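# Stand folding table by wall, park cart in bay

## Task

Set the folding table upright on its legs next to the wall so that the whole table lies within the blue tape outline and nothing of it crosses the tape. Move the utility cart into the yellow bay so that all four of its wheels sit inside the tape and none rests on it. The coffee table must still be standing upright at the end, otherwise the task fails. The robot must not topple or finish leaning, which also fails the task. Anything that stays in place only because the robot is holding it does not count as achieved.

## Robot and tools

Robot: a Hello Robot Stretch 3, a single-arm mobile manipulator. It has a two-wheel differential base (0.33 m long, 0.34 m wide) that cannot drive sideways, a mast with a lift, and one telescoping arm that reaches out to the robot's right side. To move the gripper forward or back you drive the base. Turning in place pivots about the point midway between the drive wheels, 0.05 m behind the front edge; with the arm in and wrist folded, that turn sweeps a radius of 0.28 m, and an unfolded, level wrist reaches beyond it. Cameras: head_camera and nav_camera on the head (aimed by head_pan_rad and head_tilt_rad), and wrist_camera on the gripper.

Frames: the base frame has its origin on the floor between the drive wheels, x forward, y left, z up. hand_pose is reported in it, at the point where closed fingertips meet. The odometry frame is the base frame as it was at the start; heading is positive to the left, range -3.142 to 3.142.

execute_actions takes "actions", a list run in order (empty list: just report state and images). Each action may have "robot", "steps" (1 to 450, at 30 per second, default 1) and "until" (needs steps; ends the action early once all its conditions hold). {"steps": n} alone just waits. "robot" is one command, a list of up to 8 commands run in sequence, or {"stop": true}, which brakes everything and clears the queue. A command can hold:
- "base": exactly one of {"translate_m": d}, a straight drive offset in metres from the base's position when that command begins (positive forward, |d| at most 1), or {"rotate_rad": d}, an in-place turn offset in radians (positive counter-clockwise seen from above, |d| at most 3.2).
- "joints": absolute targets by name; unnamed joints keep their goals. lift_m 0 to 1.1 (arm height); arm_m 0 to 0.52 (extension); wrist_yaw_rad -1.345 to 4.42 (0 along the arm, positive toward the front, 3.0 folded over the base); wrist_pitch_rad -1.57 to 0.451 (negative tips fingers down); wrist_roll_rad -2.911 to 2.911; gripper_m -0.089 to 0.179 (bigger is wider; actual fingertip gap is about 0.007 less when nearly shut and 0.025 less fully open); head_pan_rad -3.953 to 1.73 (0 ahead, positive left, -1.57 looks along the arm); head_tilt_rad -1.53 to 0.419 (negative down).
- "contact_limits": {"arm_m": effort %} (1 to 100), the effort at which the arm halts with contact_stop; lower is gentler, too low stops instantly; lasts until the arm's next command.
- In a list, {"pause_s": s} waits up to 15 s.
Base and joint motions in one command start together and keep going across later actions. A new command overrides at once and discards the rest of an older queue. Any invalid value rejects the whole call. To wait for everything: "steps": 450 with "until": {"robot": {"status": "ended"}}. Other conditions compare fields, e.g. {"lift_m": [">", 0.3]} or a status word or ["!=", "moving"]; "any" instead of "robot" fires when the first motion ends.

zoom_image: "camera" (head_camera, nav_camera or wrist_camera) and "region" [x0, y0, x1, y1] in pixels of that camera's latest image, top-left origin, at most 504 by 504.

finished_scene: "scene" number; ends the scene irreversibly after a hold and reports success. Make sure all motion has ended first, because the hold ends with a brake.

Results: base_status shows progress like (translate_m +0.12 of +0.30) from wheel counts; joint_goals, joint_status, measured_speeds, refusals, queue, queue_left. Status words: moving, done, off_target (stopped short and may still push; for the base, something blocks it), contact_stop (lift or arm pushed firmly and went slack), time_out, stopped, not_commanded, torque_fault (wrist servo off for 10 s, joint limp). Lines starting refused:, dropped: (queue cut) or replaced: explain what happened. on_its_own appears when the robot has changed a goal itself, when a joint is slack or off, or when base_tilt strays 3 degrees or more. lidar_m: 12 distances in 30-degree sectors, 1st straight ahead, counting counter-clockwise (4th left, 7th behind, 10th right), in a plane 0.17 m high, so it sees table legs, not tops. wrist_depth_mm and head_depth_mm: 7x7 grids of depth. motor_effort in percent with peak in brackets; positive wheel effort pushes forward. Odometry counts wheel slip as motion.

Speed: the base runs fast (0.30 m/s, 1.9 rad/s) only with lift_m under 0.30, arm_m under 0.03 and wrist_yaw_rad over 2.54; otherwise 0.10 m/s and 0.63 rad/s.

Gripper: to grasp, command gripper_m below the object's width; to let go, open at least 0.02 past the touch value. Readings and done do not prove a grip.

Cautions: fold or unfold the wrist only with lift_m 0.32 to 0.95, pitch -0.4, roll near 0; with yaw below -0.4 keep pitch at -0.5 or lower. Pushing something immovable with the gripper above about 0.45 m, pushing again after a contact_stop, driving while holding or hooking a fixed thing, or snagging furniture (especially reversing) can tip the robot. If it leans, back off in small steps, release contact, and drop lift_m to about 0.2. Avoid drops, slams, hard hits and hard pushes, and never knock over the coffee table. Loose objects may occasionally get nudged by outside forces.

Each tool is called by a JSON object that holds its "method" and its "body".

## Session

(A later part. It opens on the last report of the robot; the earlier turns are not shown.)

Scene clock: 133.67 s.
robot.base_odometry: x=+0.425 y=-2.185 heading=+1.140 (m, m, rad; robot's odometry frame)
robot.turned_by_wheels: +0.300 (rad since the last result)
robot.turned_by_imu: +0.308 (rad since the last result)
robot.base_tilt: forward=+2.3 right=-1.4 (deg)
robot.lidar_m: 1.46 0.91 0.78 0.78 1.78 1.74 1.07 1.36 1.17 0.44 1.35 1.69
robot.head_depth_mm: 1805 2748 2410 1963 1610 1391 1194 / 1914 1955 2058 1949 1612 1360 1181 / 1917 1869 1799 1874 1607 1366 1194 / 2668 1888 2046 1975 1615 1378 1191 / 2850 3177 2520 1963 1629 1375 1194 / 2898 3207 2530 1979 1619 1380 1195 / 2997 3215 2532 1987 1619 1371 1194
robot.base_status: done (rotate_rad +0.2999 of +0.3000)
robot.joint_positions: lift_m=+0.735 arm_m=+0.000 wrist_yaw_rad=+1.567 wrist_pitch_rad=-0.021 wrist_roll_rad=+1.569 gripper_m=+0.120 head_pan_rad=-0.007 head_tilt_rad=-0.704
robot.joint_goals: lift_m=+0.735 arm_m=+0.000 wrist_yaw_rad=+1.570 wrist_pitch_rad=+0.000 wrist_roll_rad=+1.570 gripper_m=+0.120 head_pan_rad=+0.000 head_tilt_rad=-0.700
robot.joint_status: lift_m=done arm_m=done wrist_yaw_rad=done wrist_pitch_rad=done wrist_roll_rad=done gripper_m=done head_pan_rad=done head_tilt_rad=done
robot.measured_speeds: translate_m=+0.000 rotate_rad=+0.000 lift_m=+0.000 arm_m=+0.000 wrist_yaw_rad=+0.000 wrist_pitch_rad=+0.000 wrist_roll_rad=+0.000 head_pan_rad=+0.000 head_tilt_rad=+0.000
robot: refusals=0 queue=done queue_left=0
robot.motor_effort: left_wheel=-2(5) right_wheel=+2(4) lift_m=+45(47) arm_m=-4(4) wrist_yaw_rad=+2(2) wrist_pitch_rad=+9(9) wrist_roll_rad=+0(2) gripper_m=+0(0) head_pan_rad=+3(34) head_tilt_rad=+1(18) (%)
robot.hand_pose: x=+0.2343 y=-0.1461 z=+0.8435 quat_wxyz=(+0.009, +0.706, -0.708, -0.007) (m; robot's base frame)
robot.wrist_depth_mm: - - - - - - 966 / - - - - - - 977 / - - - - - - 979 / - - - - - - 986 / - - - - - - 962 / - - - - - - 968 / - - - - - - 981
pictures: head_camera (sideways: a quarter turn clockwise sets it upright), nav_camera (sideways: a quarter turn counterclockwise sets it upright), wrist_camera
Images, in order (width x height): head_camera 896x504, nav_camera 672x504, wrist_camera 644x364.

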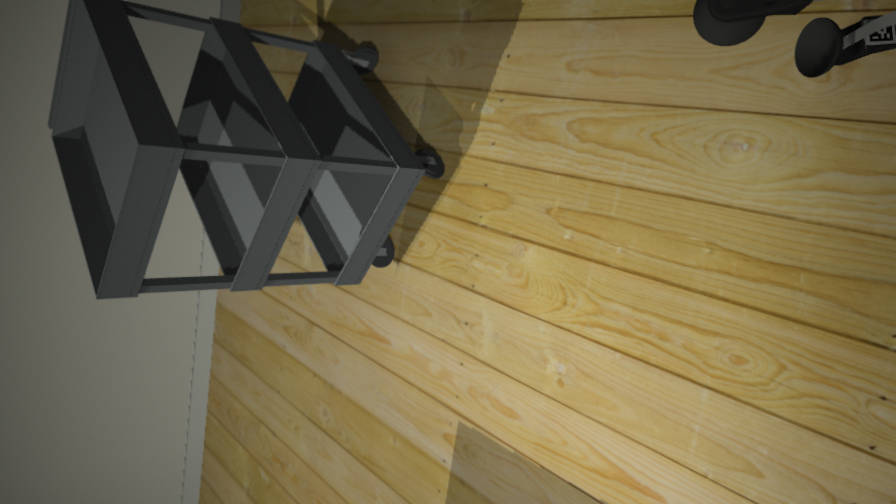

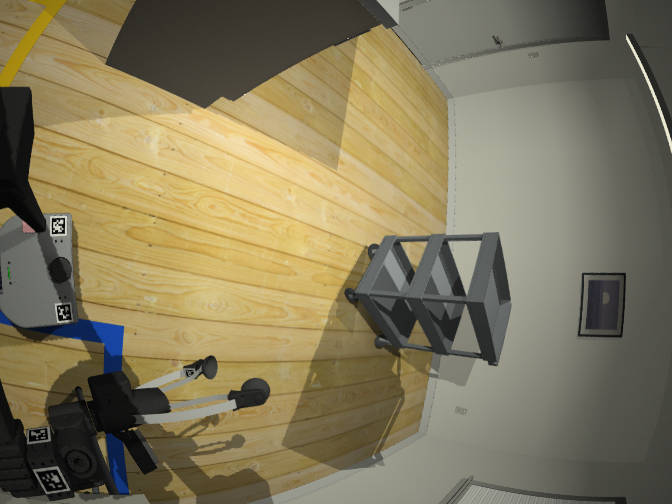

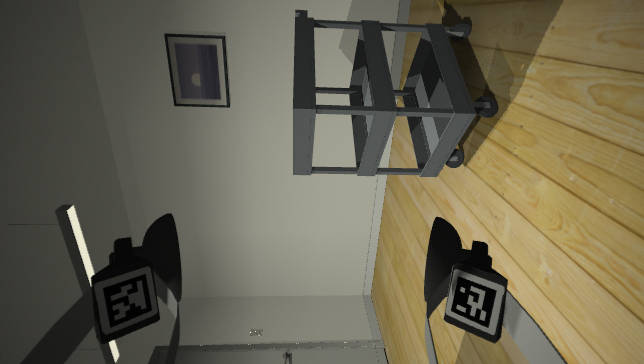

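{"method": "execute_actions", "body": {"actions": [{"robot":[{"base":{"rotate_rad":0.445},"joints":{"wrist_roll_rad":0}},{"base":{"translate_m":0.9},"joints":{"lift_m":1.08,"wrist_yaw_rad":0,"wrist_pitch_rad":-1.57,"arm_m":0.1}},{"base":{"rotate_rad":-0.445},"joints":{"wrist_yaw_rad":-0.83,"head_pan_rad":-1.2,"head_tilt_rad":-1.1}},{"base":{"translate_m":0.75}}],"steps":450,"until":{"robot":{"status":"ended"}}},{"steps":400,"until":{"robot":{"status":"ended"}}}]}}

Scene clock: 158.63 s.
robot.base_odometry: x=+0.726 y=-0.604 heading=+1.140 (m, m, rad; robot's odometry frame)
robot.turned_by_wheels: +0.000 (rad since the last result)
robot.turned_by_imu: +0.012 (rad since the last result)
robot.base_tilt: forward=+2.2 right=-1.3 (deg)
robot.lidar_m: 1.62 1.89 1.80 1.83 1.09 0.94 3.16 1.78 1.94 0.42 0.38 1.62
robot.head_depth_mm: - - 959 1368 1287 1197 1112 / 765 651 975 1227 1310 1218 - / 749 664 949 940 1297 1232 - / 752 665 598 924 1273 1215 - / 752 665 595 1138 1311 1202 1112 / 757 691 1520 1444 1314 1208 1114 / 1792 1800 1600 1442 1314 1210 1121
robot.base_status: done (translate_m +0.7500 of +0.7500)
robot.joint_positions: lift_m=+1.080 arm_m=+0.100 wrist_yaw_rad=-0.827 wrist_pitch_rad=-1.563 wrist_roll_rad=+0.002 gripper_m=+0.120 head_pan_rad=-1.193 head_tilt_rad=-1.086
robot.joint_goals: lift_m=+1.080 arm_m=+0.100 wrist_yaw_rad=-0.830 wrist_pitch_rad=-1.570 wrist_roll_rad=+0.000 gripper_m=+0.120 head_pan_rad=-1.200 head_tilt_rad=-1.100
robot.joint_status: lift_m=done arm_m=done wrist_yaw_rad=done wrist_pitch_rad=done wrist_roll_rad=done gripper_m=done head_pan_rad=done head_tilt_rad=done
robot.measured_speeds: translate_m=+0.000 rotate_rad=+0.000 lift_m=+0.000 arm_m=+0.000 wrist_yaw_rad=+0.000 wrist_pitch_rad=+0.000 wrist_roll_rad=+0.000 head_pan_rad=+0.000 head_tilt_rad=+0.000
robot: refusals=0 queue=done queue_left=0
robot.motor_effort: left_wheel=+1(5) right_wheel=-4(6) lift_m=+44(46) arm_m=+4(5) wrist_yaw_rad=-2(2) wrist_pitch_rad=-2(10) wrist_roll_rad=+0(2) gripper_m=+0(1) head_pan_rad=-3(34) head_tilt_rad=-6(23) (%)
robot.hand_pose: x=-0.0053 y=-0.2295 z=+0.9619 quat_wxyz=(+0.259, +0.254, -0.660, -0.658) (m; robot's base frame)
robot.wrist_depth_mm: 283 600 903 - - - - / 285 608 950 - - - - / 285 620 949 - - - - / 287 644 - - - - - / 286 438 - - - - - / 290 - - - - - - / - - - - - - -
pictures: head_camera (sideways: a quarter turn clockwise sets it upright), nav_camera (sideways: a quarter turn counterclockwise sets it upright), wrist_camera
Images, in order (width x height): head_camera 896x504, nav_camera 672x504, wrist_camera 644x364.

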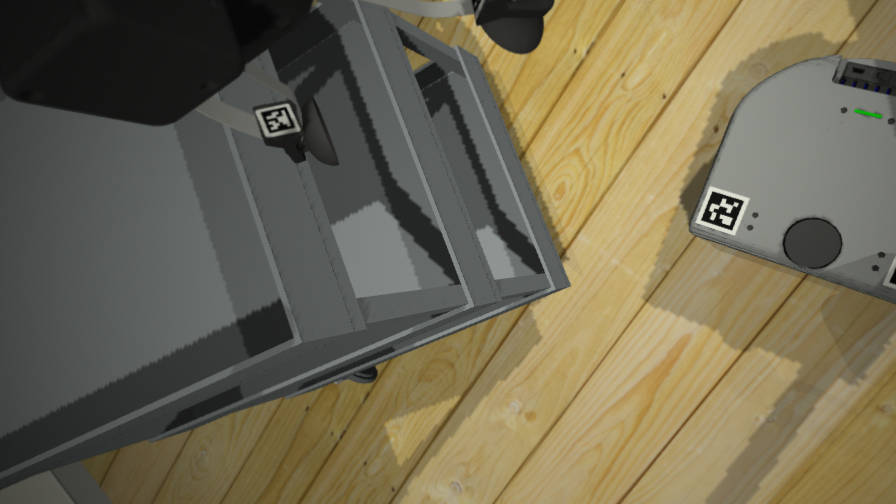

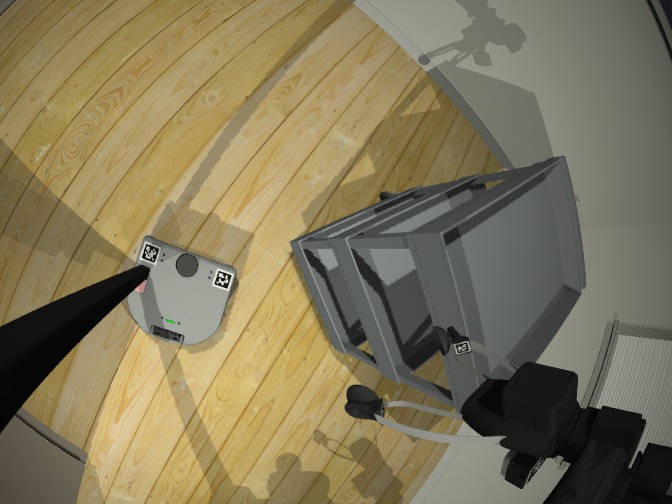

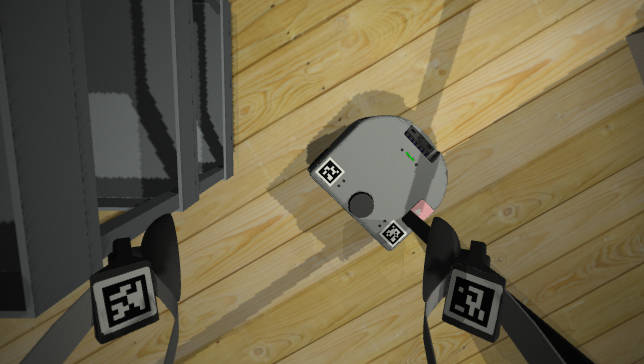

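{"method": "execute_actions", "body": {"actions": [{"robot":{"base":{"translate_m":0.03},"joints":{"arm_m":0.34,"head_pan_rad":-1.5,"head_tilt_rad":-0.8}},"steps":300,"until":{"robot":{"status":"ended"}}}]}}

Scene clock: 161.73 s.
robot.base_odometry: x=+0.739 y=-0.577 heading=+1.140 (m, m, rad; robot's odometry frame)
robot.turned_by_wheels: +0.000 (rad since the last result)
robot.turned_by_imu: +0.001 (rad since the last result)
robot.base_tilt: forward=+2.2 right=-1.4 (deg)
robot.lidar_m: 1.59 1.84 1.79 1.82 1.12 0.97 0.99 2.20 1.95 0.40 0.36 1.59
robot.head_depth_mm: 1707 1910 2074 1765 1491 1296 1145 / 1682 1984 744 926 1428 1298 1142 / - 2095 804 726 986 1259 1157 / 1814 944 791 646 948 1169 1153 / 1922 991 817 671 908 869 1118 / 2007 1008 819 672 577 1063 1157 / 2068 977 823 675 931 1307 1158
robot.base_status: done (translate_m +0.0300 of +0.0300)
robot.joint_positions: lift_m=+1.080 arm_m=+0.340 wrist_yaw_rad=-0.828 wrist_pitch_rad=-1.563 wrist_roll_rad=+0.002 gripper_m=+0.120 head_pan_rad=-1.493 head_tilt_rad=-0.803
robot.joint_goals: lift_m=+1.080 arm_m=+0.340 wrist_yaw_rad=-0.830 wrist_pitch_rad=-1.570 wrist_roll_rad=+0.000 gripper_m=+0.120 head_pan_rad=-1.500 head_tilt_rad=-0.800
robot.joint_status: lift_m=done arm_m=done wrist_yaw_rad=done wrist_pitch_rad=done wrist_roll_rad=done gripper_m=done head_pan_rad=done head_tilt_rad=done
robot.measured_speeds: translate_m=+0.000 rotate_rad=+0.000 lift_m=+0.000 arm_m=+0.000 wrist_yaw_rad=+0.000 wrist_pitch_rad=+0.000 wrist_roll_rad=+0.000 head_pan_rad=+0.000 head_tilt_rad=+0.000
robot: refusals=0 queue=done queue_left=0
robot.motor_effort: left_wheel=+1(4) right_wheel=-4(8) lift_m=+45(44) arm_m=+5(5) wrist_yaw_rad=-2(3) wrist_pitch_rad=-1(2) wrist_roll_rad=+0(0) gripper_m=+0(0) head_pan_rad=-3(23) head_tilt_rad=+1(18) (%)
robot.hand_pose: x=-0.0052 y=-0.4695 z=+0.9619 quat_wxyz=(+0.258, +0.253, -0.660, -0.659) (m; robot's base frame)
robot.wrist_depth_mm: 294 297 299 - - - - / 300 304 309 - - - - / 308 313 315 - - - - / 314 318 322 - - - - / 325 327 334 - - - - / 332 - 342 - - - - / 339 347 353 - - - -
pictures: head_camera (sideways: a quarter turn clockwise sets it upright), nav_camera (sideways: a quarter turn counterclockwise sets it upright), wrist_camera
Images, in order (width x height): head_camera 896x504, nav_camera 672x504, wrist_camera 644x364.

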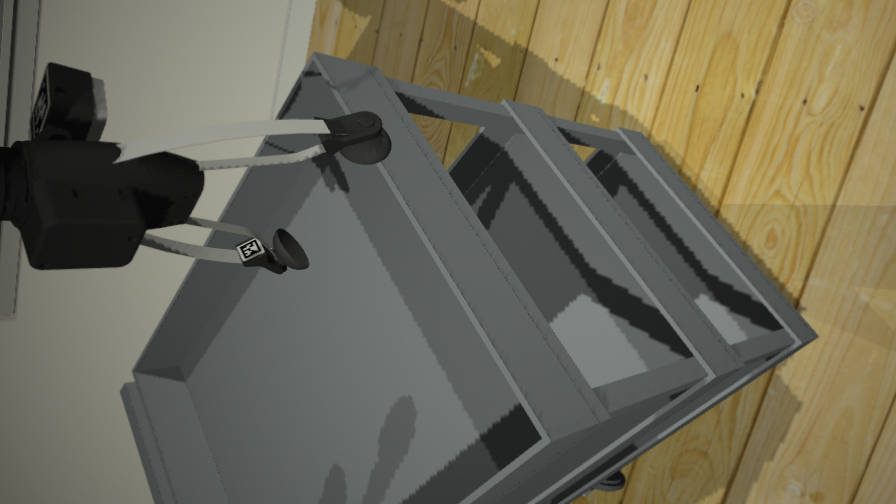

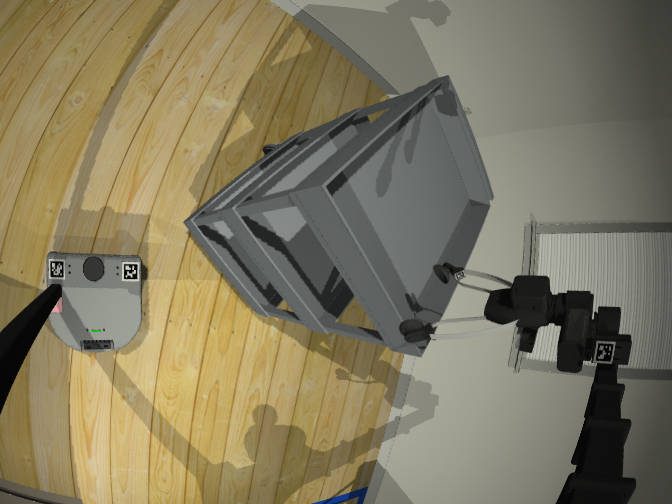

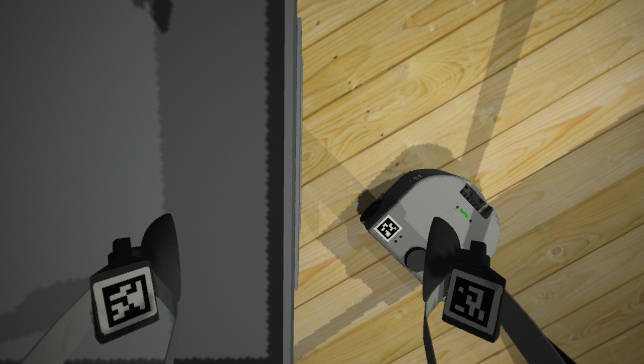

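{"method": "execute_actions", "body": {"actions": [{"robot":[{"joints":{"lift_m":0.935}},{"joints":{"gripper_m":-0.03}}],"steps":300,"until":{"robot":{"status":"ended"}}}]}}

Scene clock: 165.87 s.
robot.base_odometry: x=+0.739 y=-0.577 heading=+1.140 (m, m, rad; robot's odometry frame)
robot.turned_by_wheels: +0.000 (rad since the last result)
robot.turned_by_imu: +0.001 (rad since the last result)
robot.base_tilt: forward=+2.2 right=-1.4 (deg)
robot.lidar_m: 1.59 1.85 1.79 1.82 1.12 0.97 0.99 2.20 0.64 0.39 0.35 1.59
robot.head_depth_mm: 1617 1955 2064 1740 1486 1297 1153 / - - 758 874 1410 1299 1150 / 1750 - - 988 986 1233 1147 / 1852 1976 792 659 948 1127 1153 / 1929 996 818 672 892 855 1118 / 1999 1010 819 673 561 1044 1160 / 2075 971 823 676 931 1314 1157
robot.base_status: done (translate_m +0.0300 of +0.0300)
robot.joint_positions: lift_m=+0.935 arm_m=+0.340 wrist_yaw_rad=-0.832 wrist_pitch_rad=-1.568 wrist_roll_rad=+0.002 gripper_m=-0.029 head_pan_rad=-1.493 head_tilt_rad=-0.803
robot.joint_goals: lift_m=+0.935 arm_m=+0.340 wrist_yaw_rad=-0.830 wrist_pitch_rad=-1.570 wrist_roll_rad=+0.000 gripper_m=-0.030 head_pan_rad=-1.500 head_tilt_rad=-0.800
robot.joint_status: lift_m=done arm_m=done wrist_yaw_rad=done wrist_pitch_rad=done wrist_roll_rad=done gripper_m=done head_pan_rad=done head_tilt_rad=done
robot.measured_speeds: translate_m=+0.000 rotate_rad=+0.000 lift_m=+0.000 arm_m=+0.000 wrist_yaw_rad=+0.000 wrist_pitch_rad=+0.000 wrist_roll_rad=+0.000 head_pan_rad=+0.000 head_tilt_rad=+0.000
robot: refusals=0 queue=done queue_left=0
robot.motor_effort: left_wheel=+4(5) right_wheel=-11(19) lift_m=+23(45) arm_m=+1(5) wrist_yaw_rad=+1(2) wrist_pitch_rad=+0(1) wrist_roll_rad=+0(1) gripper_m=-17(92) head_pan_rad=-3(2) head_tilt_rad=+1(1) (%)
robot.hand_pose: x=-0.0043 y=-0.4690 z=+0.8178 quat_wxyz=(+0.255, +0.254, -0.660, -0.660) (m; robot's base frame)
robot.wrist_depth_mm: 162 163 165 909 934 957 946 / 165 167 170 942 943 948 956 / 170 172 173 942 989 989 - / 175 176 178 995 - - - / 179 180 182 113 - - - / 185 186 186 115 - - - / 189 191 195 - - - -
pictures: head_camera (sideways: a quarter turn clockwise sets it upright), nav_camera (sideways: a quarter turn counterclockwise sets it upright), wrist_camera
Images, in order (width x height): head_camera 896x504, nav_camera 672x504, wrist_camera 644x364.

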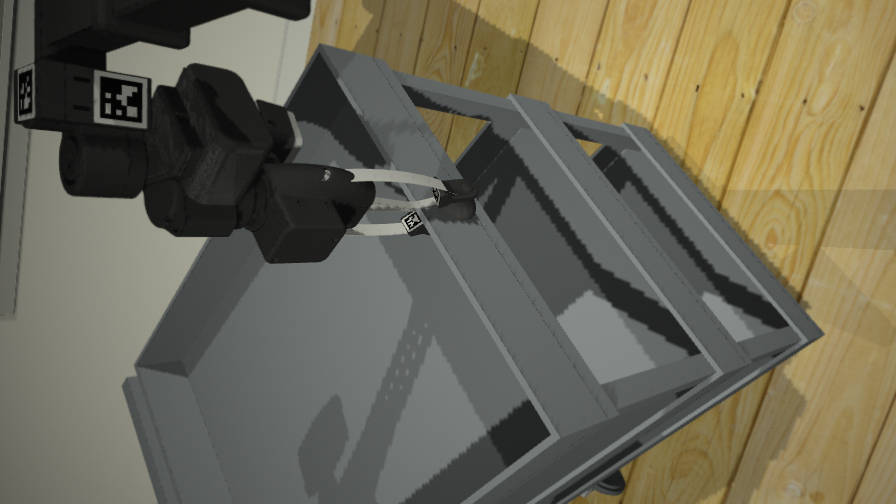

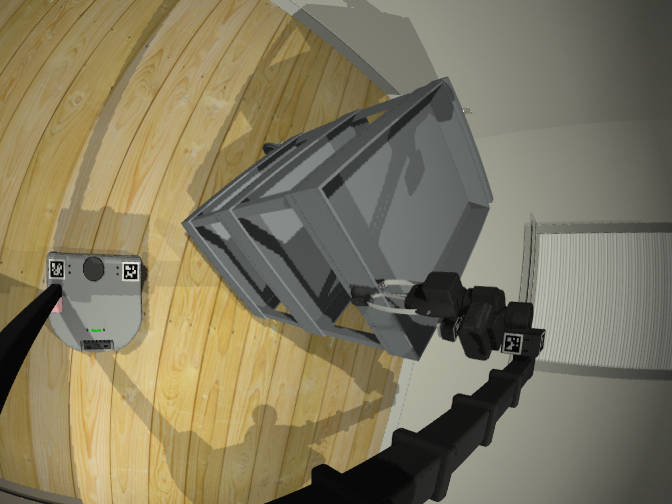

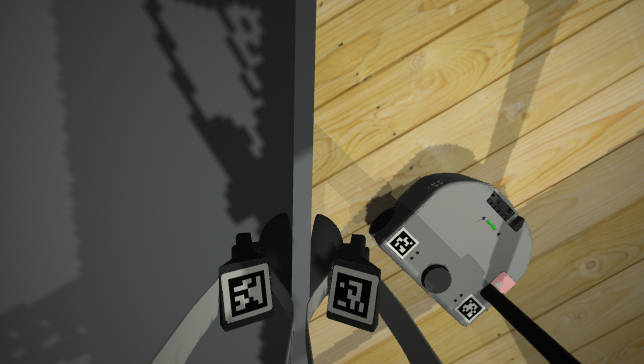

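Gripped near centre. Pull back, easing yaw.

{"method": "execute_actions", "body": {"actions": [{"robot":{"base":{"translate_m":-0.4},"joints":{"head_pan_rad":-1.2,"head_tilt_rad":-1.0}},"steps":60},{"robot":{"joints":{"wrist_yaw_rad":-0.65}},"steps":45},{"robot":{"joints":{"wrist_yaw_rad":-0.5}},"steps":200,"until":{"robot":{"status":"ended"}}}]}}

Scene clock: 171.20 s.
robot.base_odometry: x=+0.572 y=-0.940 heading=+1.140 (m, m, rad; robot's odometry frame)
robot.turned_by_wheels: +0.000 (rad since the last result)
robot.turned_by_imu: +0.000 (rad since the last result)
robot.base_tilt: forward=+2.2 right=-1.4 (deg)
robot.lidar_m: 1.98 2.20 1.93 1.17 0.67 0.59 2.79 1.89 1.85 0.25 0.25 0.47
robot.head_depth_mm: 1814 715 669 1466 1343 1217 1115 / 1880 734 650 901 1306 1218 1143 / 1936 752 649 573 853 1212 - / 830 755 650 573 827 1175 1128 / 854 756 652 584 897 1226 1115 / 862 758 651 913 1268 1233 1117 / 829 760 656 999 1346 1230 1126
robot.base_status: done (translate_m -0.4000 of -0.4000)
robot.joint_positions: lift_m=+0.935 arm_m=+0.340 wrist_yaw_rad=-0.500 wrist_pitch_rad=-1.568 wrist_roll_rad=-0.014 gripper_m=-0.029 head_pan_rad=-1.207 head_tilt_rad=-0.987
robot.joint_goals: lift_m=+0.935 arm_m=+0.340 wrist_yaw_rad=-0.500 wrist_pitch_rad=-1.570 wrist_roll_rad=+0.000 gripper_m=-0.030 head_pan_rad=-1.200 head_tilt_rad=-1.000
robot.joint_status: lift_m=done arm_m=done wrist_yaw_rad=done wrist_pitch_rad=done wrist_roll_rad=done gripper_m=done head_pan_rad=done head_tilt_rad=done
robot.measured_speeds: translate_m=+0.000 rotate_rad=+0.000 lift_m=+0.000 arm_m=+0.000 wrist_yaw_rad=+0.000 wrist_pitch_rad=+0.000 wrist_roll_rad=+0.000 head_pan_rad=+0.000 head_tilt_rad=+0.000
robot: refusals=0 queue=done queue_left=0
robot.motor_effort: left_wheel=+4(7) right_wheel=-12(33) lift_m=+22(22) arm_m=+1(0) wrist_yaw_rad=-1(3) wrist_pitch_rad=+0(1) wrist_roll_rad=+4(5) gripper_m=-18(18) head_pan_rad=+3(22) head_tilt_rad=-5(19) (%)
robot.hand_pose: x=-0.0104 y=-0.4643 z=+0.8178 quat_wxyz=(+0.366, +0.364, -0.606, -0.605) (m; robot's base frame)
robot.wrist_depth_mm: 162 163 164 938 925 943 941 / 166 167 168 940 960 980 980 / 170 171 173 972 979 997 - / 175 176 178 959 - - - / 179 181 183 178 - - - / 184 186 186 120 - - - / 189 191 195 204 - - -
pictures: head_camera (sideways: a quarter turn clockwise sets it upright), nav_camera (sideways: a quarter turn counterclockwise sets it upright), wrist_camera
Images, in order (width x height): head_camera 896x504, nav_camera 672x504, wrist_camera 644x364.

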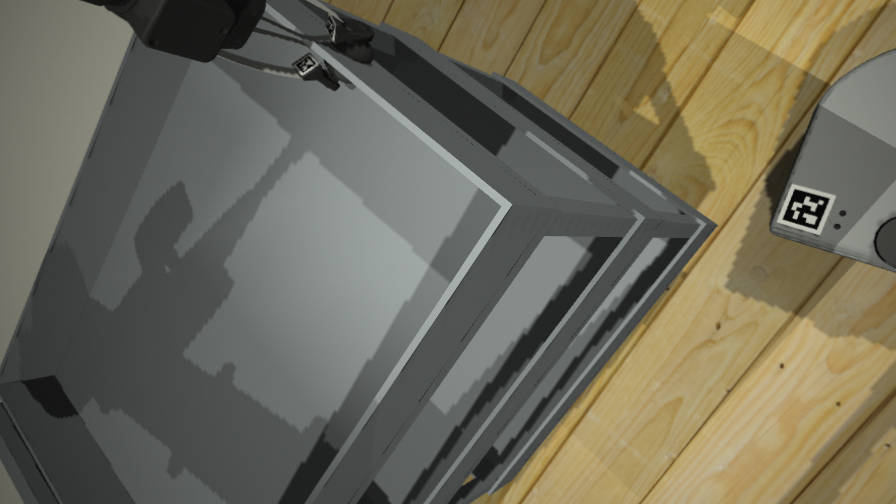

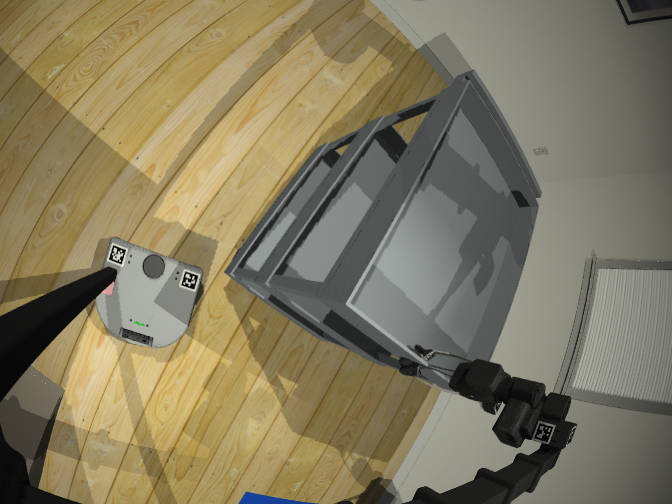

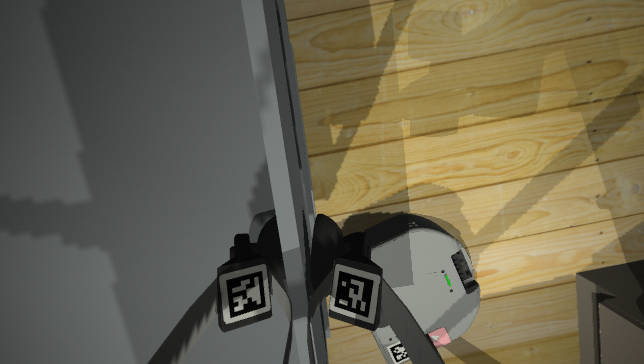

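{"method": "execute_actions", "body": {"actions": [{"robot":{"base":{"translate_m":-0.6},"joints":{"arm_m":0.39,"wrist_yaw_rad":-0.3,"head_pan_rad":-1.6}},"steps":90},{"robot":{"joints":{"wrist_yaw_rad":-0.15}},"steps":300,"until":{"robot":{"status":"ended"}}}]}}

Scene clock: 178.70 s.
robot.base_odometry: x=+0.321 y=-1.486 heading=+1.140 (m, m, rad; robot's odometry frame)
robot.turned_by_wheels: +0.000 (rad since the last result)
robot.turned_by_imu: +0.001 (rad since the last result)
robot.base_tilt: forward=+2.2 right=-1.3 (deg)
robot.lidar_m: 2.56 2.38 2.08 0.26 0.29 0.51 2.21 1.96 1.02 0.27 0.27 0.32
robot.head_depth_mm: - 1862 1677 1518 1346 1222 1124 / 1635 1872 1716 1510 1355 1217 - / 1677 1901 1736 555 1315 1208 - / - 1301 626 572 840 1175 - / 1687 740 653 574 824 1095 1119 / 1758 736 653 575 816 1068 1120 / 1816 725 656 576 530 806 1120
robot.base_status: done (translate_m -0.6000 of -0.6000)
robot.joint_positions: lift_m=+0.935 arm_m=+0.390 wrist_yaw_rad=-0.139 wrist_pitch_rad=-1.546 wrist_roll_rad=-0.031 gripper_m=-0.029 head_pan_rad=-1.593 head_tilt_rad=-0.987
robot.joint_goals: lift_m=+0.935 arm_m=+0.390 wrist_yaw_rad=-0.150 wrist_pitch_rad=-1.570 wrist_roll_rad=+0.000 gripper_m=-0.030 head_pan_rad=-1.600 head_tilt_rad=-1.000
robot.joint_status: lift_m=done arm_m=done wrist_yaw_rad=done wrist_pitch_rad=done wrist_roll_rad=done gripper_m=done head_pan_rad=done head_tilt_rad=done
robot.measured_speeds: translate_m=+0.000 rotate_rad=+0.000 lift_m=+0.000 arm_m=+0.000 wrist_yaw_rad=+0.000 wrist_pitch_rad=+0.000 wrist_roll_rad=+0.000 head_pan_rad=+0.000 head_tilt_rad=+0.000
robot: refusals=0 queue=done queue_left=0
robot.motor_effort: left_wheel=+6(9) right_wheel=-17(32) lift_m=+24(24) arm_m=+1(9) wrist_yaw_rad=-9(8) wrist_pitch_rad=-9(11) wrist_roll_rad=+10(10) gripper_m=-20(20) head_pan_rad=-3(26) head_tilt_rad=-5(6) (%)
robot.hand_pose: x=-0.0192 y=-0.5172 z=+0.8173 quat_wxyz=(+0.479, +0.466, -0.531, -0.521) (m; robot's base frame)
robot.wrist_depth_mm: 163 164 166 912 933 933 982 / 167 168 157 951 961 966 971 / 170 172 171 959 980 - - / 174 176 176 - 983 - - / 177 180 181 179 - - - / 183 184 185 116 - - - / 186 187 193 175 - - -
pictures: head_camera (sideways: a quarter turn clockwise sets it upright), nav_camera (sideways: a quarter turn counterclockwise sets it upright), wrist_camera
Images, in order (width x height): head_camera 896x504, nav_camera 672x504, wrist_camera 644x364.

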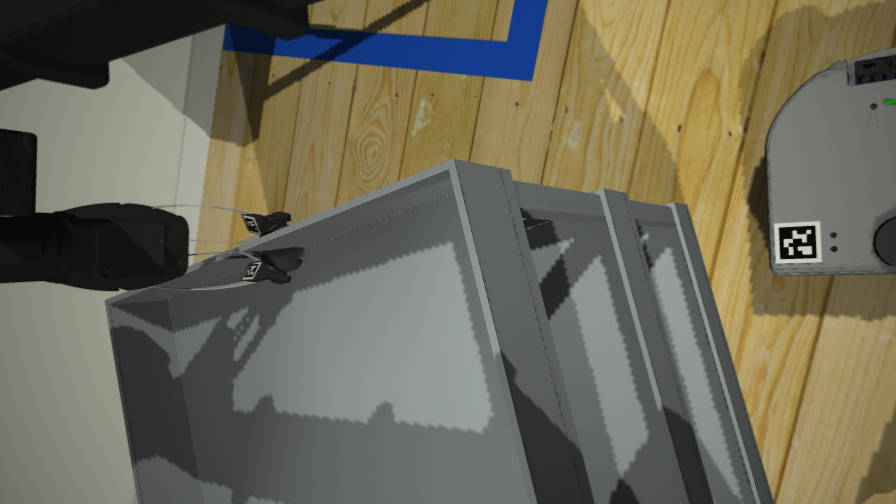

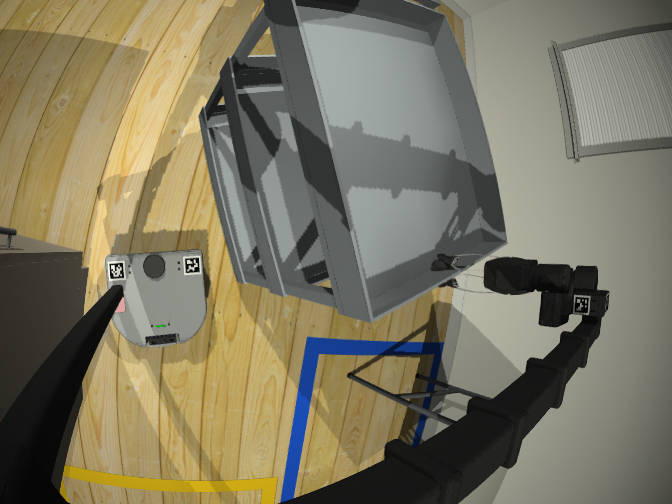

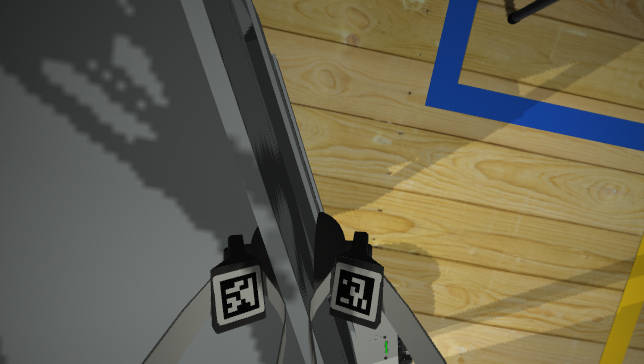

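{"method": "execute_actions", "body": {"actions": [{"robot":[{"base":{"translate_m":-0.1},"joints":{"wrist_yaw_rad":0.1}},{"base":{"rotate_rad":-0.29},"joints":{"wrist_yaw_rad":0.25}},{"base":{"translate_m":-0.4},"joints":{"wrist_yaw_rad":0.05}}],"steps":400,"until":{"robot":{"status":"ended"}}}]}}

Scene clock: 188.50 s.
robot.base_odometry: x=+0.015 y=-1.877 heading=+0.850 (m, m, rad; robot's odometry frame)
robot.turned_by_wheels: -0.290 (rad since the last result)
robot.turned_by_imu: -0.289 (rad since the last result)
robot.base_tilt: forward=+2.3 right=-1.3 (deg)
robot.lidar_m: 3.06 0.40 0.28 0.27 0.28 1.37 1.71 1.32 0.30 0.26 0.26 0.30
robot.head_depth_mm: - 1911 1693 1515 1353 1223 1116 / 993 1900 1732 1515 1353 1219 - / 970 1903 1731 535 831 1203 - / - 713 627 572 840 1172 - / 1005 738 652 573 832 1093 1121 / 1034 732 654 575 819 1053 1116 / 1611 728 655 575 525 809 1124
robot.base_status: done (translate_m -0.4000 of -0.4000)
robot.joint_positions: lift_m=+0.935 arm_m=+0.390 wrist_yaw_rad=+0.056 wrist_pitch_rad=-1.543 wrist_roll_rad=-0.015 gripper_m=-0.029 head_pan_rad=-1.593 head_tilt_rad=-0.987
robot.joint_goals: lift_m=+0.935 arm_m=+0.390 wrist_yaw_rad=+0.050 wrist_pitch_rad=-1.570 wrist_roll_rad=+0.000 gripper_m=-0.030 head_pan_rad=-1.600 head_tilt_rad=-1.000
robot.joint_status: lift_m=done arm_m=done wrist_yaw_rad=done wrist_pitch_rad=done wrist_roll_rad=done gripper_m=done head_pan_rad=done head_tilt_rad=done
robot.measured_speeds: translate_m=+0.000 rotate_rad=+0.000 lift_m=+0.000 arm_m=+0.000 wrist_yaw_rad=+0.000 wrist_pitch_rad=+0.000 wrist_roll_rad=+0.000 head_pan_rad=+0.000 head_tilt_rad=+0.000
robot: refusals=0 queue=done queue_left=0
robot.motor_effort: left_wheel=+3(19) right_wheel=-9(53) lift_m=+25(25) arm_m=+0(2) wrist_yaw_rad=-5(12) wrist_pitch_rad=-10(16) wrist_roll_rad=+5(10) gripper_m=-18(22) head_pan_rad=-4(3) head_tilt_rad=-5(5) (%)
robot.hand_pose: x=-0.0226 y=-0.5181 z=+0.8172 quat_wxyz=(+0.524, +0.510, -0.489, -0.475) (m; robot's base frame)
robot.wrist_depth_mm: 164 165 165 925 951 953 971 / 167 169 169 947 949 954 976 / 170 172 174 963 - 997 - / 174 176 178 - - - - / 178 180 182 165 - - - / 183 184 186 115 - - - / 186 188 191 178 - - -
pictures: head_camera (sideways: a quarter turn clockwise sets it upright), nav_camera (sideways: a quarter turn counterclockwise sets it upright), wrist_camera
Images, in order (width x height): head_camera 896x504, nav_camera 672x504, wrist_camera 644x364.

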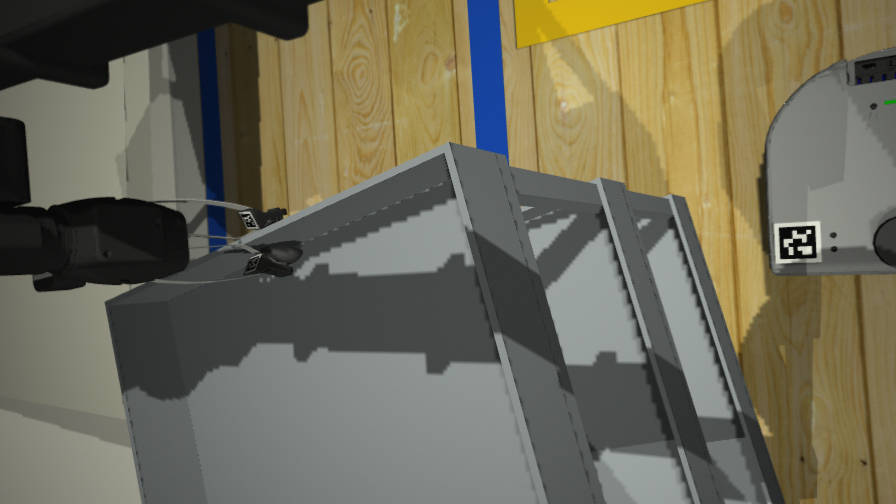

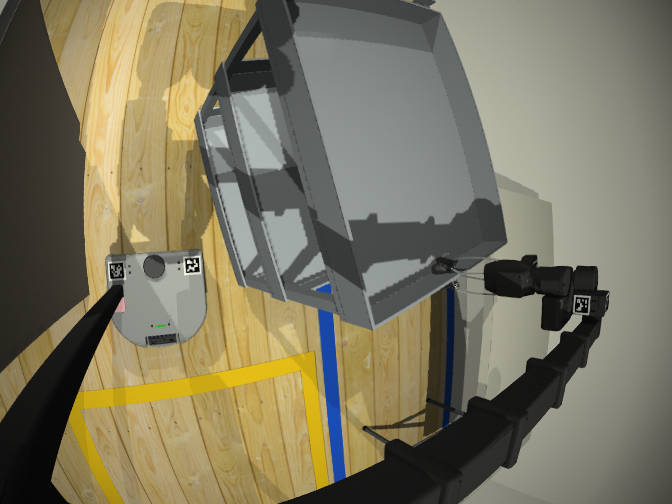

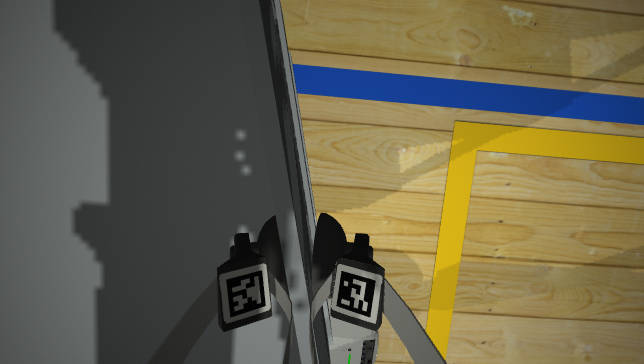

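{"method": "execute_actions", "body": {"actions": [{"robot":[{"base":{"translate_m":-0.2}},{"base":{"rotate_rad":-0.4},"joints":{"wrist_yaw_rad":0.3}},{"base":{"translate_m":-0.45},"joints":{"wrist_yaw_rad":0.2}}],"steps":450,"until":{"robot":{"status":"ended"}}}]}}

Scene clock: 199.83 s.
robot.base_odometry: x=-0.522 y=-2.223 heading=+0.451 (m, m, rad; robot's odometry frame)
robot.turned_by_wheels: -0.400 (rad since the last result)
robot.turned_by_imu: -0.400 (rad since the last result)
robot.base_tilt: forward=+2.2 right=-1.4 (deg)
robot.lidar_m: 2.96 0.54 0.57 0.85 1.70 0.86 1.11 1.10 1.18 0.29 0.30 0.46
robot.head_depth_mm: - 1727 1696 1518 1343 1220 1122 / 1747 1897 1725 1511 1354 1222 - / 1990 2004 1732 1511 1354 1223 - / - 722 650 592 839 1194 - / 1045 755 650 574 867 1178 1117 / 1025 758 654 574 869 1188 1121 / 1005 758 655 562 871 1199 1123
robot.base_status: done (translate_m -0.4500 of -0.4500)
robot.joint_positions: lift_m=+0.935 arm_m=+0.390 wrist_yaw_rad=+0.189 wrist_pitch_rad=-1.556 wrist_roll_rad=+0.027 gripper_m=-0.029 head_pan_rad=-1.593 head_tilt_rad=-0.988
robot.joint_goals: lift_m=+0.935 arm_m=+0.390 wrist_yaw_rad=+0.200 wrist_pitch_rad=-1.570 wrist_roll_rad=+0.000 gripper_m=-0.030 head_pan_rad=-1.600 head_tilt_rad=-1.000
robot.joint_status: lift_m=done arm_m=done wrist_yaw_rad=done wrist_pitch_rad=done wrist_roll_rad=done gripper_m=done head_pan_rad=done head_tilt_rad=done
robot.measured_speeds: translate_m=+0.000 rotate_rad=+0.000 lift_m=+0.000 arm_m=+0.000 wrist_yaw_rad=+0.000 wrist_pitch_rad=+0.000 wrist_roll_rad=+0.000 head_pan_rad=+0.000 head_tilt_rad=+0.000
robot: refusals=0 queue=done queue_left=0
robot.motor_effort: left_wheel=+4(19) right_wheel=-14(54) lift_m=+25(25) arm_m=+0(1) wrist_yaw_rad=+9(11) wrist_pitch_rad=-5(26) wrist_roll_rad=-8(8) gripper_m=-19(22) head_pan_rad=-4(3) head_tilt_rad=-6(5) (%)
robot.hand_pose: x=-0.0254 y=-0.5151 z=+0.8175 quat_wxyz=(+0.542, +0.536, -0.462, -0.454) (m; robot's base frame)
robot.wrist_depth_mm: 162 163 165 167 928 948 950 / 166 167 170 171 955 972 979 / 170 172 173 174 988 - 997 / 175 176 178 178 997 - - / 179 180 181 159 - - - / 183 185 - 115 - - - / 188 189 192 121 - - -
pictures: head_camera (sideways: a quarter turn clockwise sets it upright), nav_camera (sideways: a quarter turn counterclockwise sets it upright), wrist_camera
Images, in order (width x height): head_camera 896x504, nav_camera 672x504, wrist_camera 644x364.

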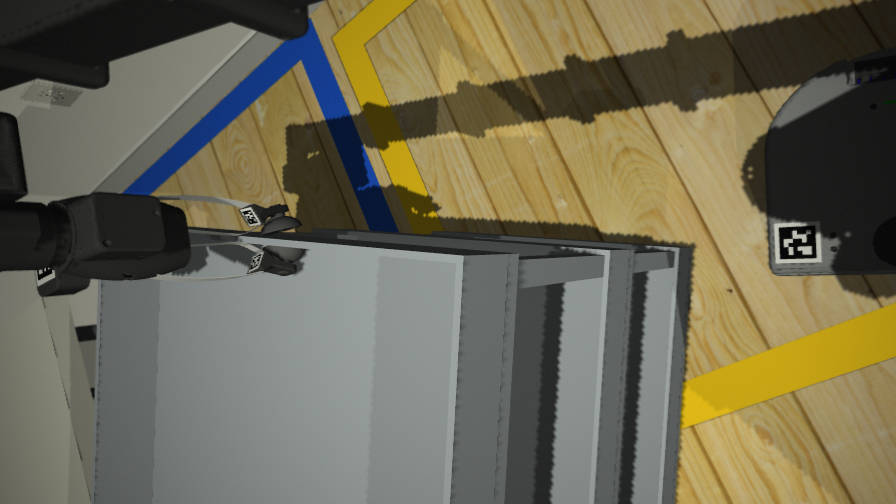

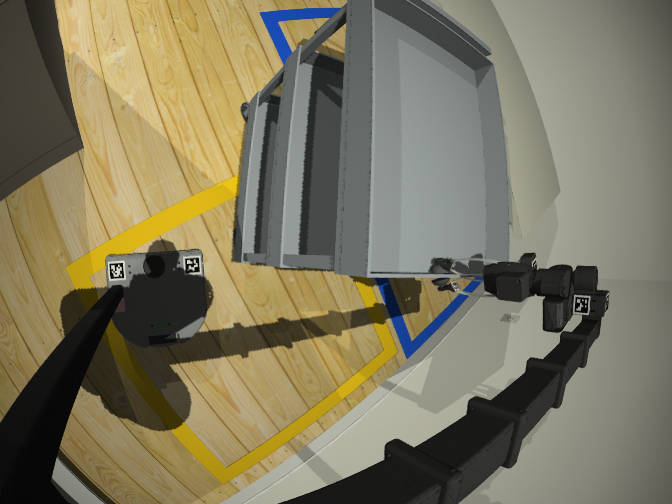

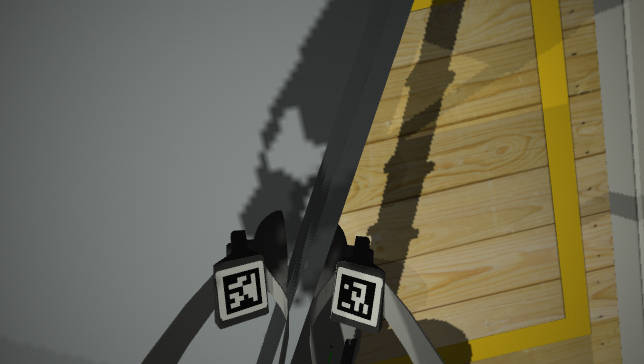

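{"method": "execute_actions", "body": {"actions": [{"robot":[{"base":{"translate_m":-0.45},"joints":{"wrist_yaw_rad":0.3,"head_pan_rad":-1.0,"head_tilt_rad":-1.1}}],"steps":450,"until":{"robot":{"status":"ended"}}}]}}

Scene clock: 206.03 s.
robot.base_odometry: x=-0.927 y=-2.419 heading=+0.450 (m, m, rad; robot's odometry frame)
robot.turned_by_wheels: +0.000 (rad since the last result)
robot.turned_by_imu: +0.001 (rad since the last result)
robot.base_tilt: forward=+2.2 right=-1.4 (deg)
robot.lidar_m: 3.26 0.94 1.01 1.50 0.62 0.74 0.70 0.69 0.74 0.30 0.33 0.55
robot.head_depth_mm: 739 659 590 907 1301 1201 1110 / 748 664 591 581 1256 1202 - / 748 662 571 895 1155 1231 - / 752 663 605 926 1275 1209 - / 754 665 979 1273 1308 1209 1115 / 755 668 1030 1417 1310 1204 1117 / 719 878 1575 1447 1310 1208 1119
robot.base_status: done (translate_m -0.4500 of -0.4500)
robot.joint_positions: lift_m=+0.935 arm_m=+0.390 wrist_yaw_rad=+0.279 wrist_pitch_rad=-1.513 wrist_roll_rad=+0.047 gripper_m=-0.029 head_pan_rad=-1.007 head_tilt_rad=-1.086
robot.joint_goals: lift_m=+0.935 arm_m=+0.390 wrist_yaw_rad=+0.300 wrist_pitch_rad=-1.570 wrist_roll_rad=+0.000 gripper_m=-0.030 head_pan_rad=-1.000 head_tilt_rad=-1.100
robot.joint_status: lift_m=done arm_m=done wrist_yaw_rad=off_target wrist_pitch_rad=done wrist_roll_rad=done gripper_m=done head_pan_rad=done head_tilt_rad=done
robot.measured_speeds: translate_m=+0.000 rotate_rad=+0.000 lift_m=+0.000 arm_m=+0.000 wrist_yaw_rad=+0.000 wrist_pitch_rad=+0.000 wrist_roll_rad=+0.000 head_pan_rad=+0.000 head_tilt_rad=+0.000
robot: refusals=0 queue=dropped queue_left=0
robot.on_its_own: wrist_yaw_rad is at rest, and its effort (+16) is outside its rest range (-12 to +12); wrist_pitch_rad is at rest, and its effort (-23) is outside its rest range (-20 to +32)
robot.motor_effort: left_wheel=+2(8) right_wheel=-9(30) lift_m=+25(25) arm_m=+0(0) wrist_yaw_rad=+16(16) wrist_pitch_rad=-23(24) wrist_roll_rad=-14(14) gripper_m=-21(22) head_pan_rad=+3(31) head_tilt_rad=-6(14) (%)
robot.hand_pose: x=-0.0242 y=-0.5262 z=+0.8168 quat_wxyz=(+0.566, +0.542, -0.455, -0.422) (m; robot's base frame)
robot.wrist_depth_mm: 167 167 170 171 171 702 494 / 169 171 172 174 165 732 507 / 173 174 176 177 976 770 526 / 176 177 179 179 997 817 537 / 179 181 181 157 - 841 558 / 181 184 - 118 - 882 567 / 185 187 188 - - 921 589
pictures: head_camera (sideways: a quarter turn clockwise sets it upright), nav_camera (sideways: a quarter turn counterclockwise sets it upright), wrist_camera
Images, in order (width x height): head_camera 896x504, nav_camera 672x504, wrist_camera 644x364.

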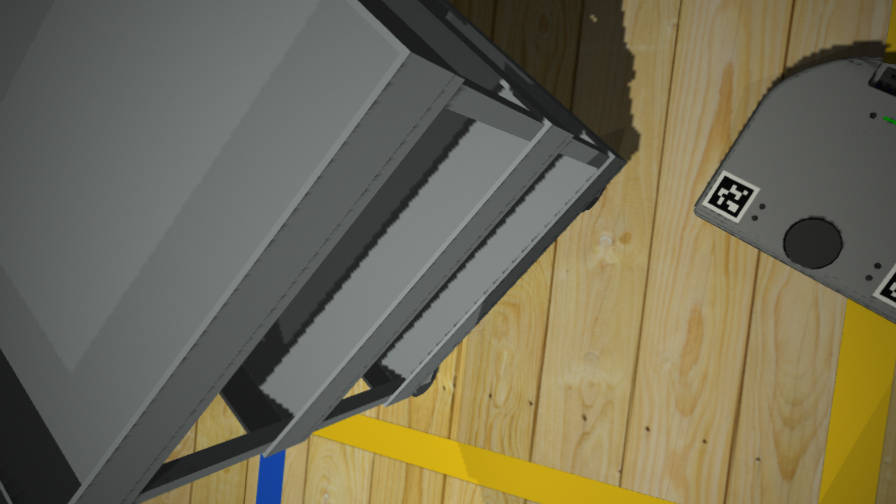

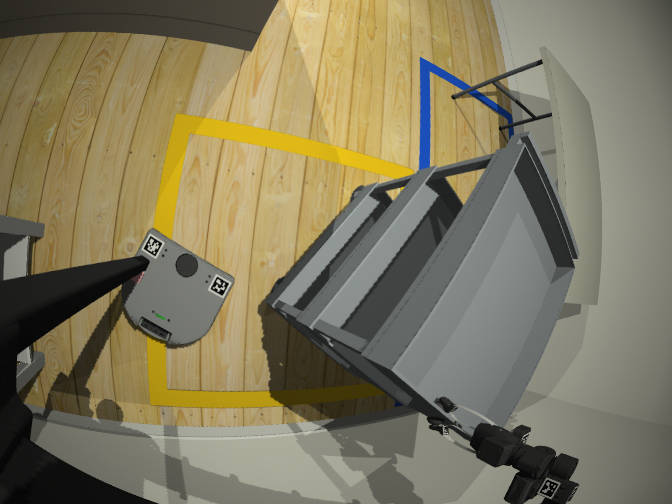

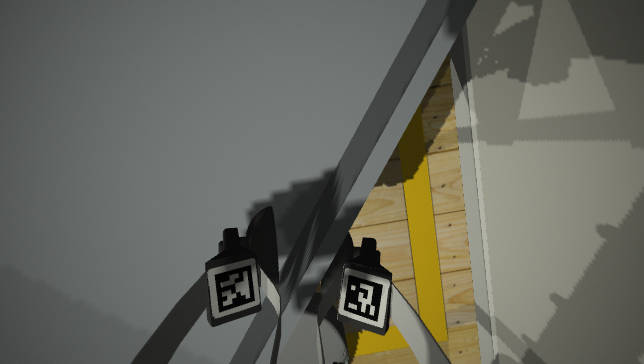

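{"method": "execute_actions", "body": {"actions": [{"robot":[{"joints":{"gripper_m":0.12,"wrist_yaw_rad":0.2}},{"joints":{"lift_m":1.06}},{"base":{"rotate_rad":0.495},"joints":{"wrist_yaw_rad":0.82,"head_pan_rad":-1.57,"head_tilt_rad":-1.0}},{"base":{"translate_m":0.24},"joints":{"arm_m":0.48}}],"steps":450,"until":{"robot":{"status":"ended"}}}]}}

Scene clock: 216.77 s.
robot.base_odometry: x=-0.786 y=-2.225 heading=+0.945 (m, m, rad; robot's odometry frame)
robot.turned_by_wheels: +0.495 (rad since the last result)
robot.turned_by_imu: +0.507 (rad since the last result)
robot.base_tilt: forward=+2.2 right=-1.4 (deg)
robot.lidar_m: 0.70 0.75 1.08 0.62 0.89 0.92 0.93 0.45 0.45 0.50 1.60 3.20
robot.head_depth_mm: 849 736 607 939 1131 1190 1118 / 866 737 647 944 1207 1218 - / 824 737 1029 998 1286 1230 - / 784 706 1055 1276 1348 1218 - / 763 753 1647 1482 1355 1223 1117 / 2030 1983 1711 1514 1355 1225 1117 / 2097 1981 1731 1522 1360 1223 1120
robot.base_status: done (translate_m +0.2400 of +0.2400)
robot.joint_positions: lift_m=+1.060 arm_m=+0.480 wrist_yaw_rad=+0.817 wrist_pitch_rad=-1.563 wrist_roll_rad=+0.004 gripper_m=+0.120 head_pan_rad=-1.563 head_tilt_rad=-1.001
robot.joint_goals: lift_m=+1.060 arm_m=+0.480 wrist_yaw_rad=+0.820 wrist_pitch_rad=-1.570 wrist_roll_rad=+0.000 gripper_m=+0.120 head_pan_rad=-1.570 head_tilt_rad=-1.000
robot.joint_status: lift_m=done arm_m=done wrist_yaw_rad=done wrist_pitch_rad=done wrist_roll_rad=done gripper_m=done head_pan_rad=done head_tilt_rad=done
robot.measured_speeds: translate_m=+0.000 rotate_rad=+0.000 lift_m=+0.000 arm_m=+0.000 wrist_yaw_rad=+0.000 wrist_pitch_rad=+0.000 wrist_roll_rad=+0.000 head_pan_rad=+0.000 head_tilt_rad=+0.000
robot: refusals=0 queue=done queue_left=0
robot.motor_effort: left_wheel=-2(6) right_wheel=+2(9) lift_m=+45(46) arm_m=+5(5) wrist_yaw_rad=+2(15) wrist_pitch_rad=-2(23) wrist_roll_rad=-1(15) gripper_m=+0(80) head_pan_rad=-2(30) head_tilt_rad=+0(10) (%)
robot.hand_pose: x=-0.0376 y=-0.6097 z=+0.9419 quat_wxyz=(+0.658, +0.656, -0.264, -0.259) (m; robot's base frame)
robot.wrist_depth_mm: 987 - - 284 288 289 284 / - - - 289 296 298 301 / - - - 298 302 307 308 / - - - 307 311 313 317 / - - - 314 319 323 325 / - - 289 322 326 333 336 / - - - 334 334 343 348
pictures: head_camera (sideways: a quarter turn clockwise sets it upright), nav_camera (sideways: a quarter turn counterclockwise sets it upright), wrist_camera
Images, in order (width x height): head_camera 896x504, nav_camera 672x504, wrist_camera 644x364.

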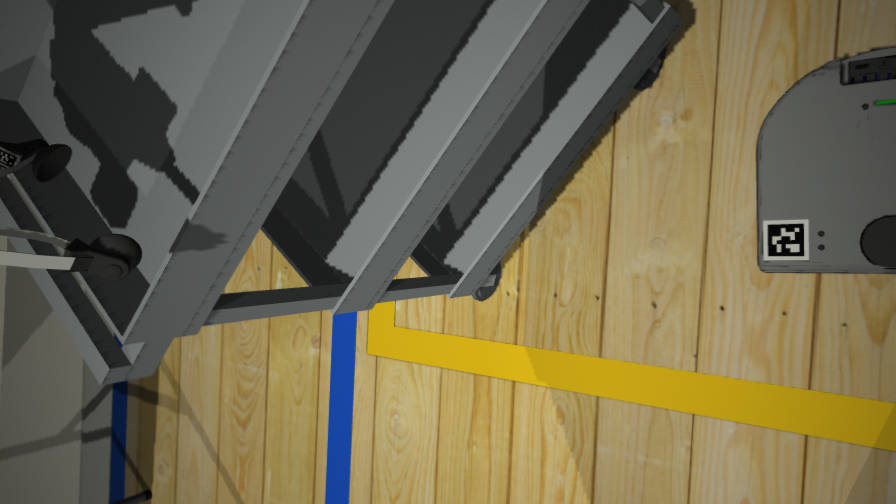

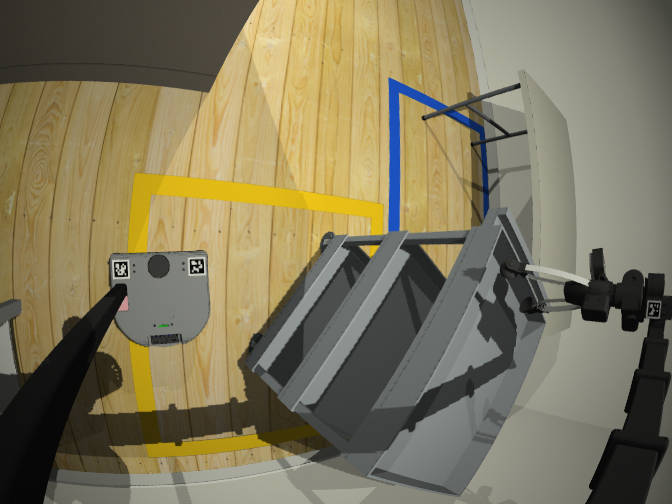

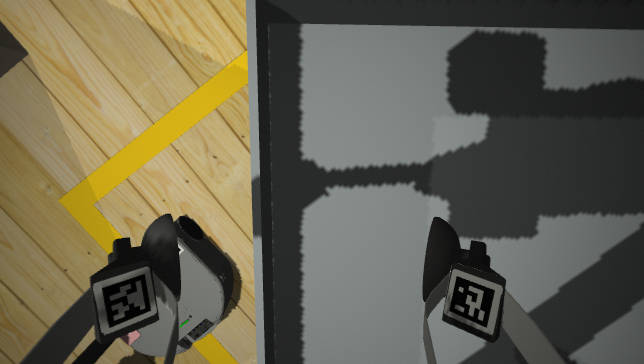

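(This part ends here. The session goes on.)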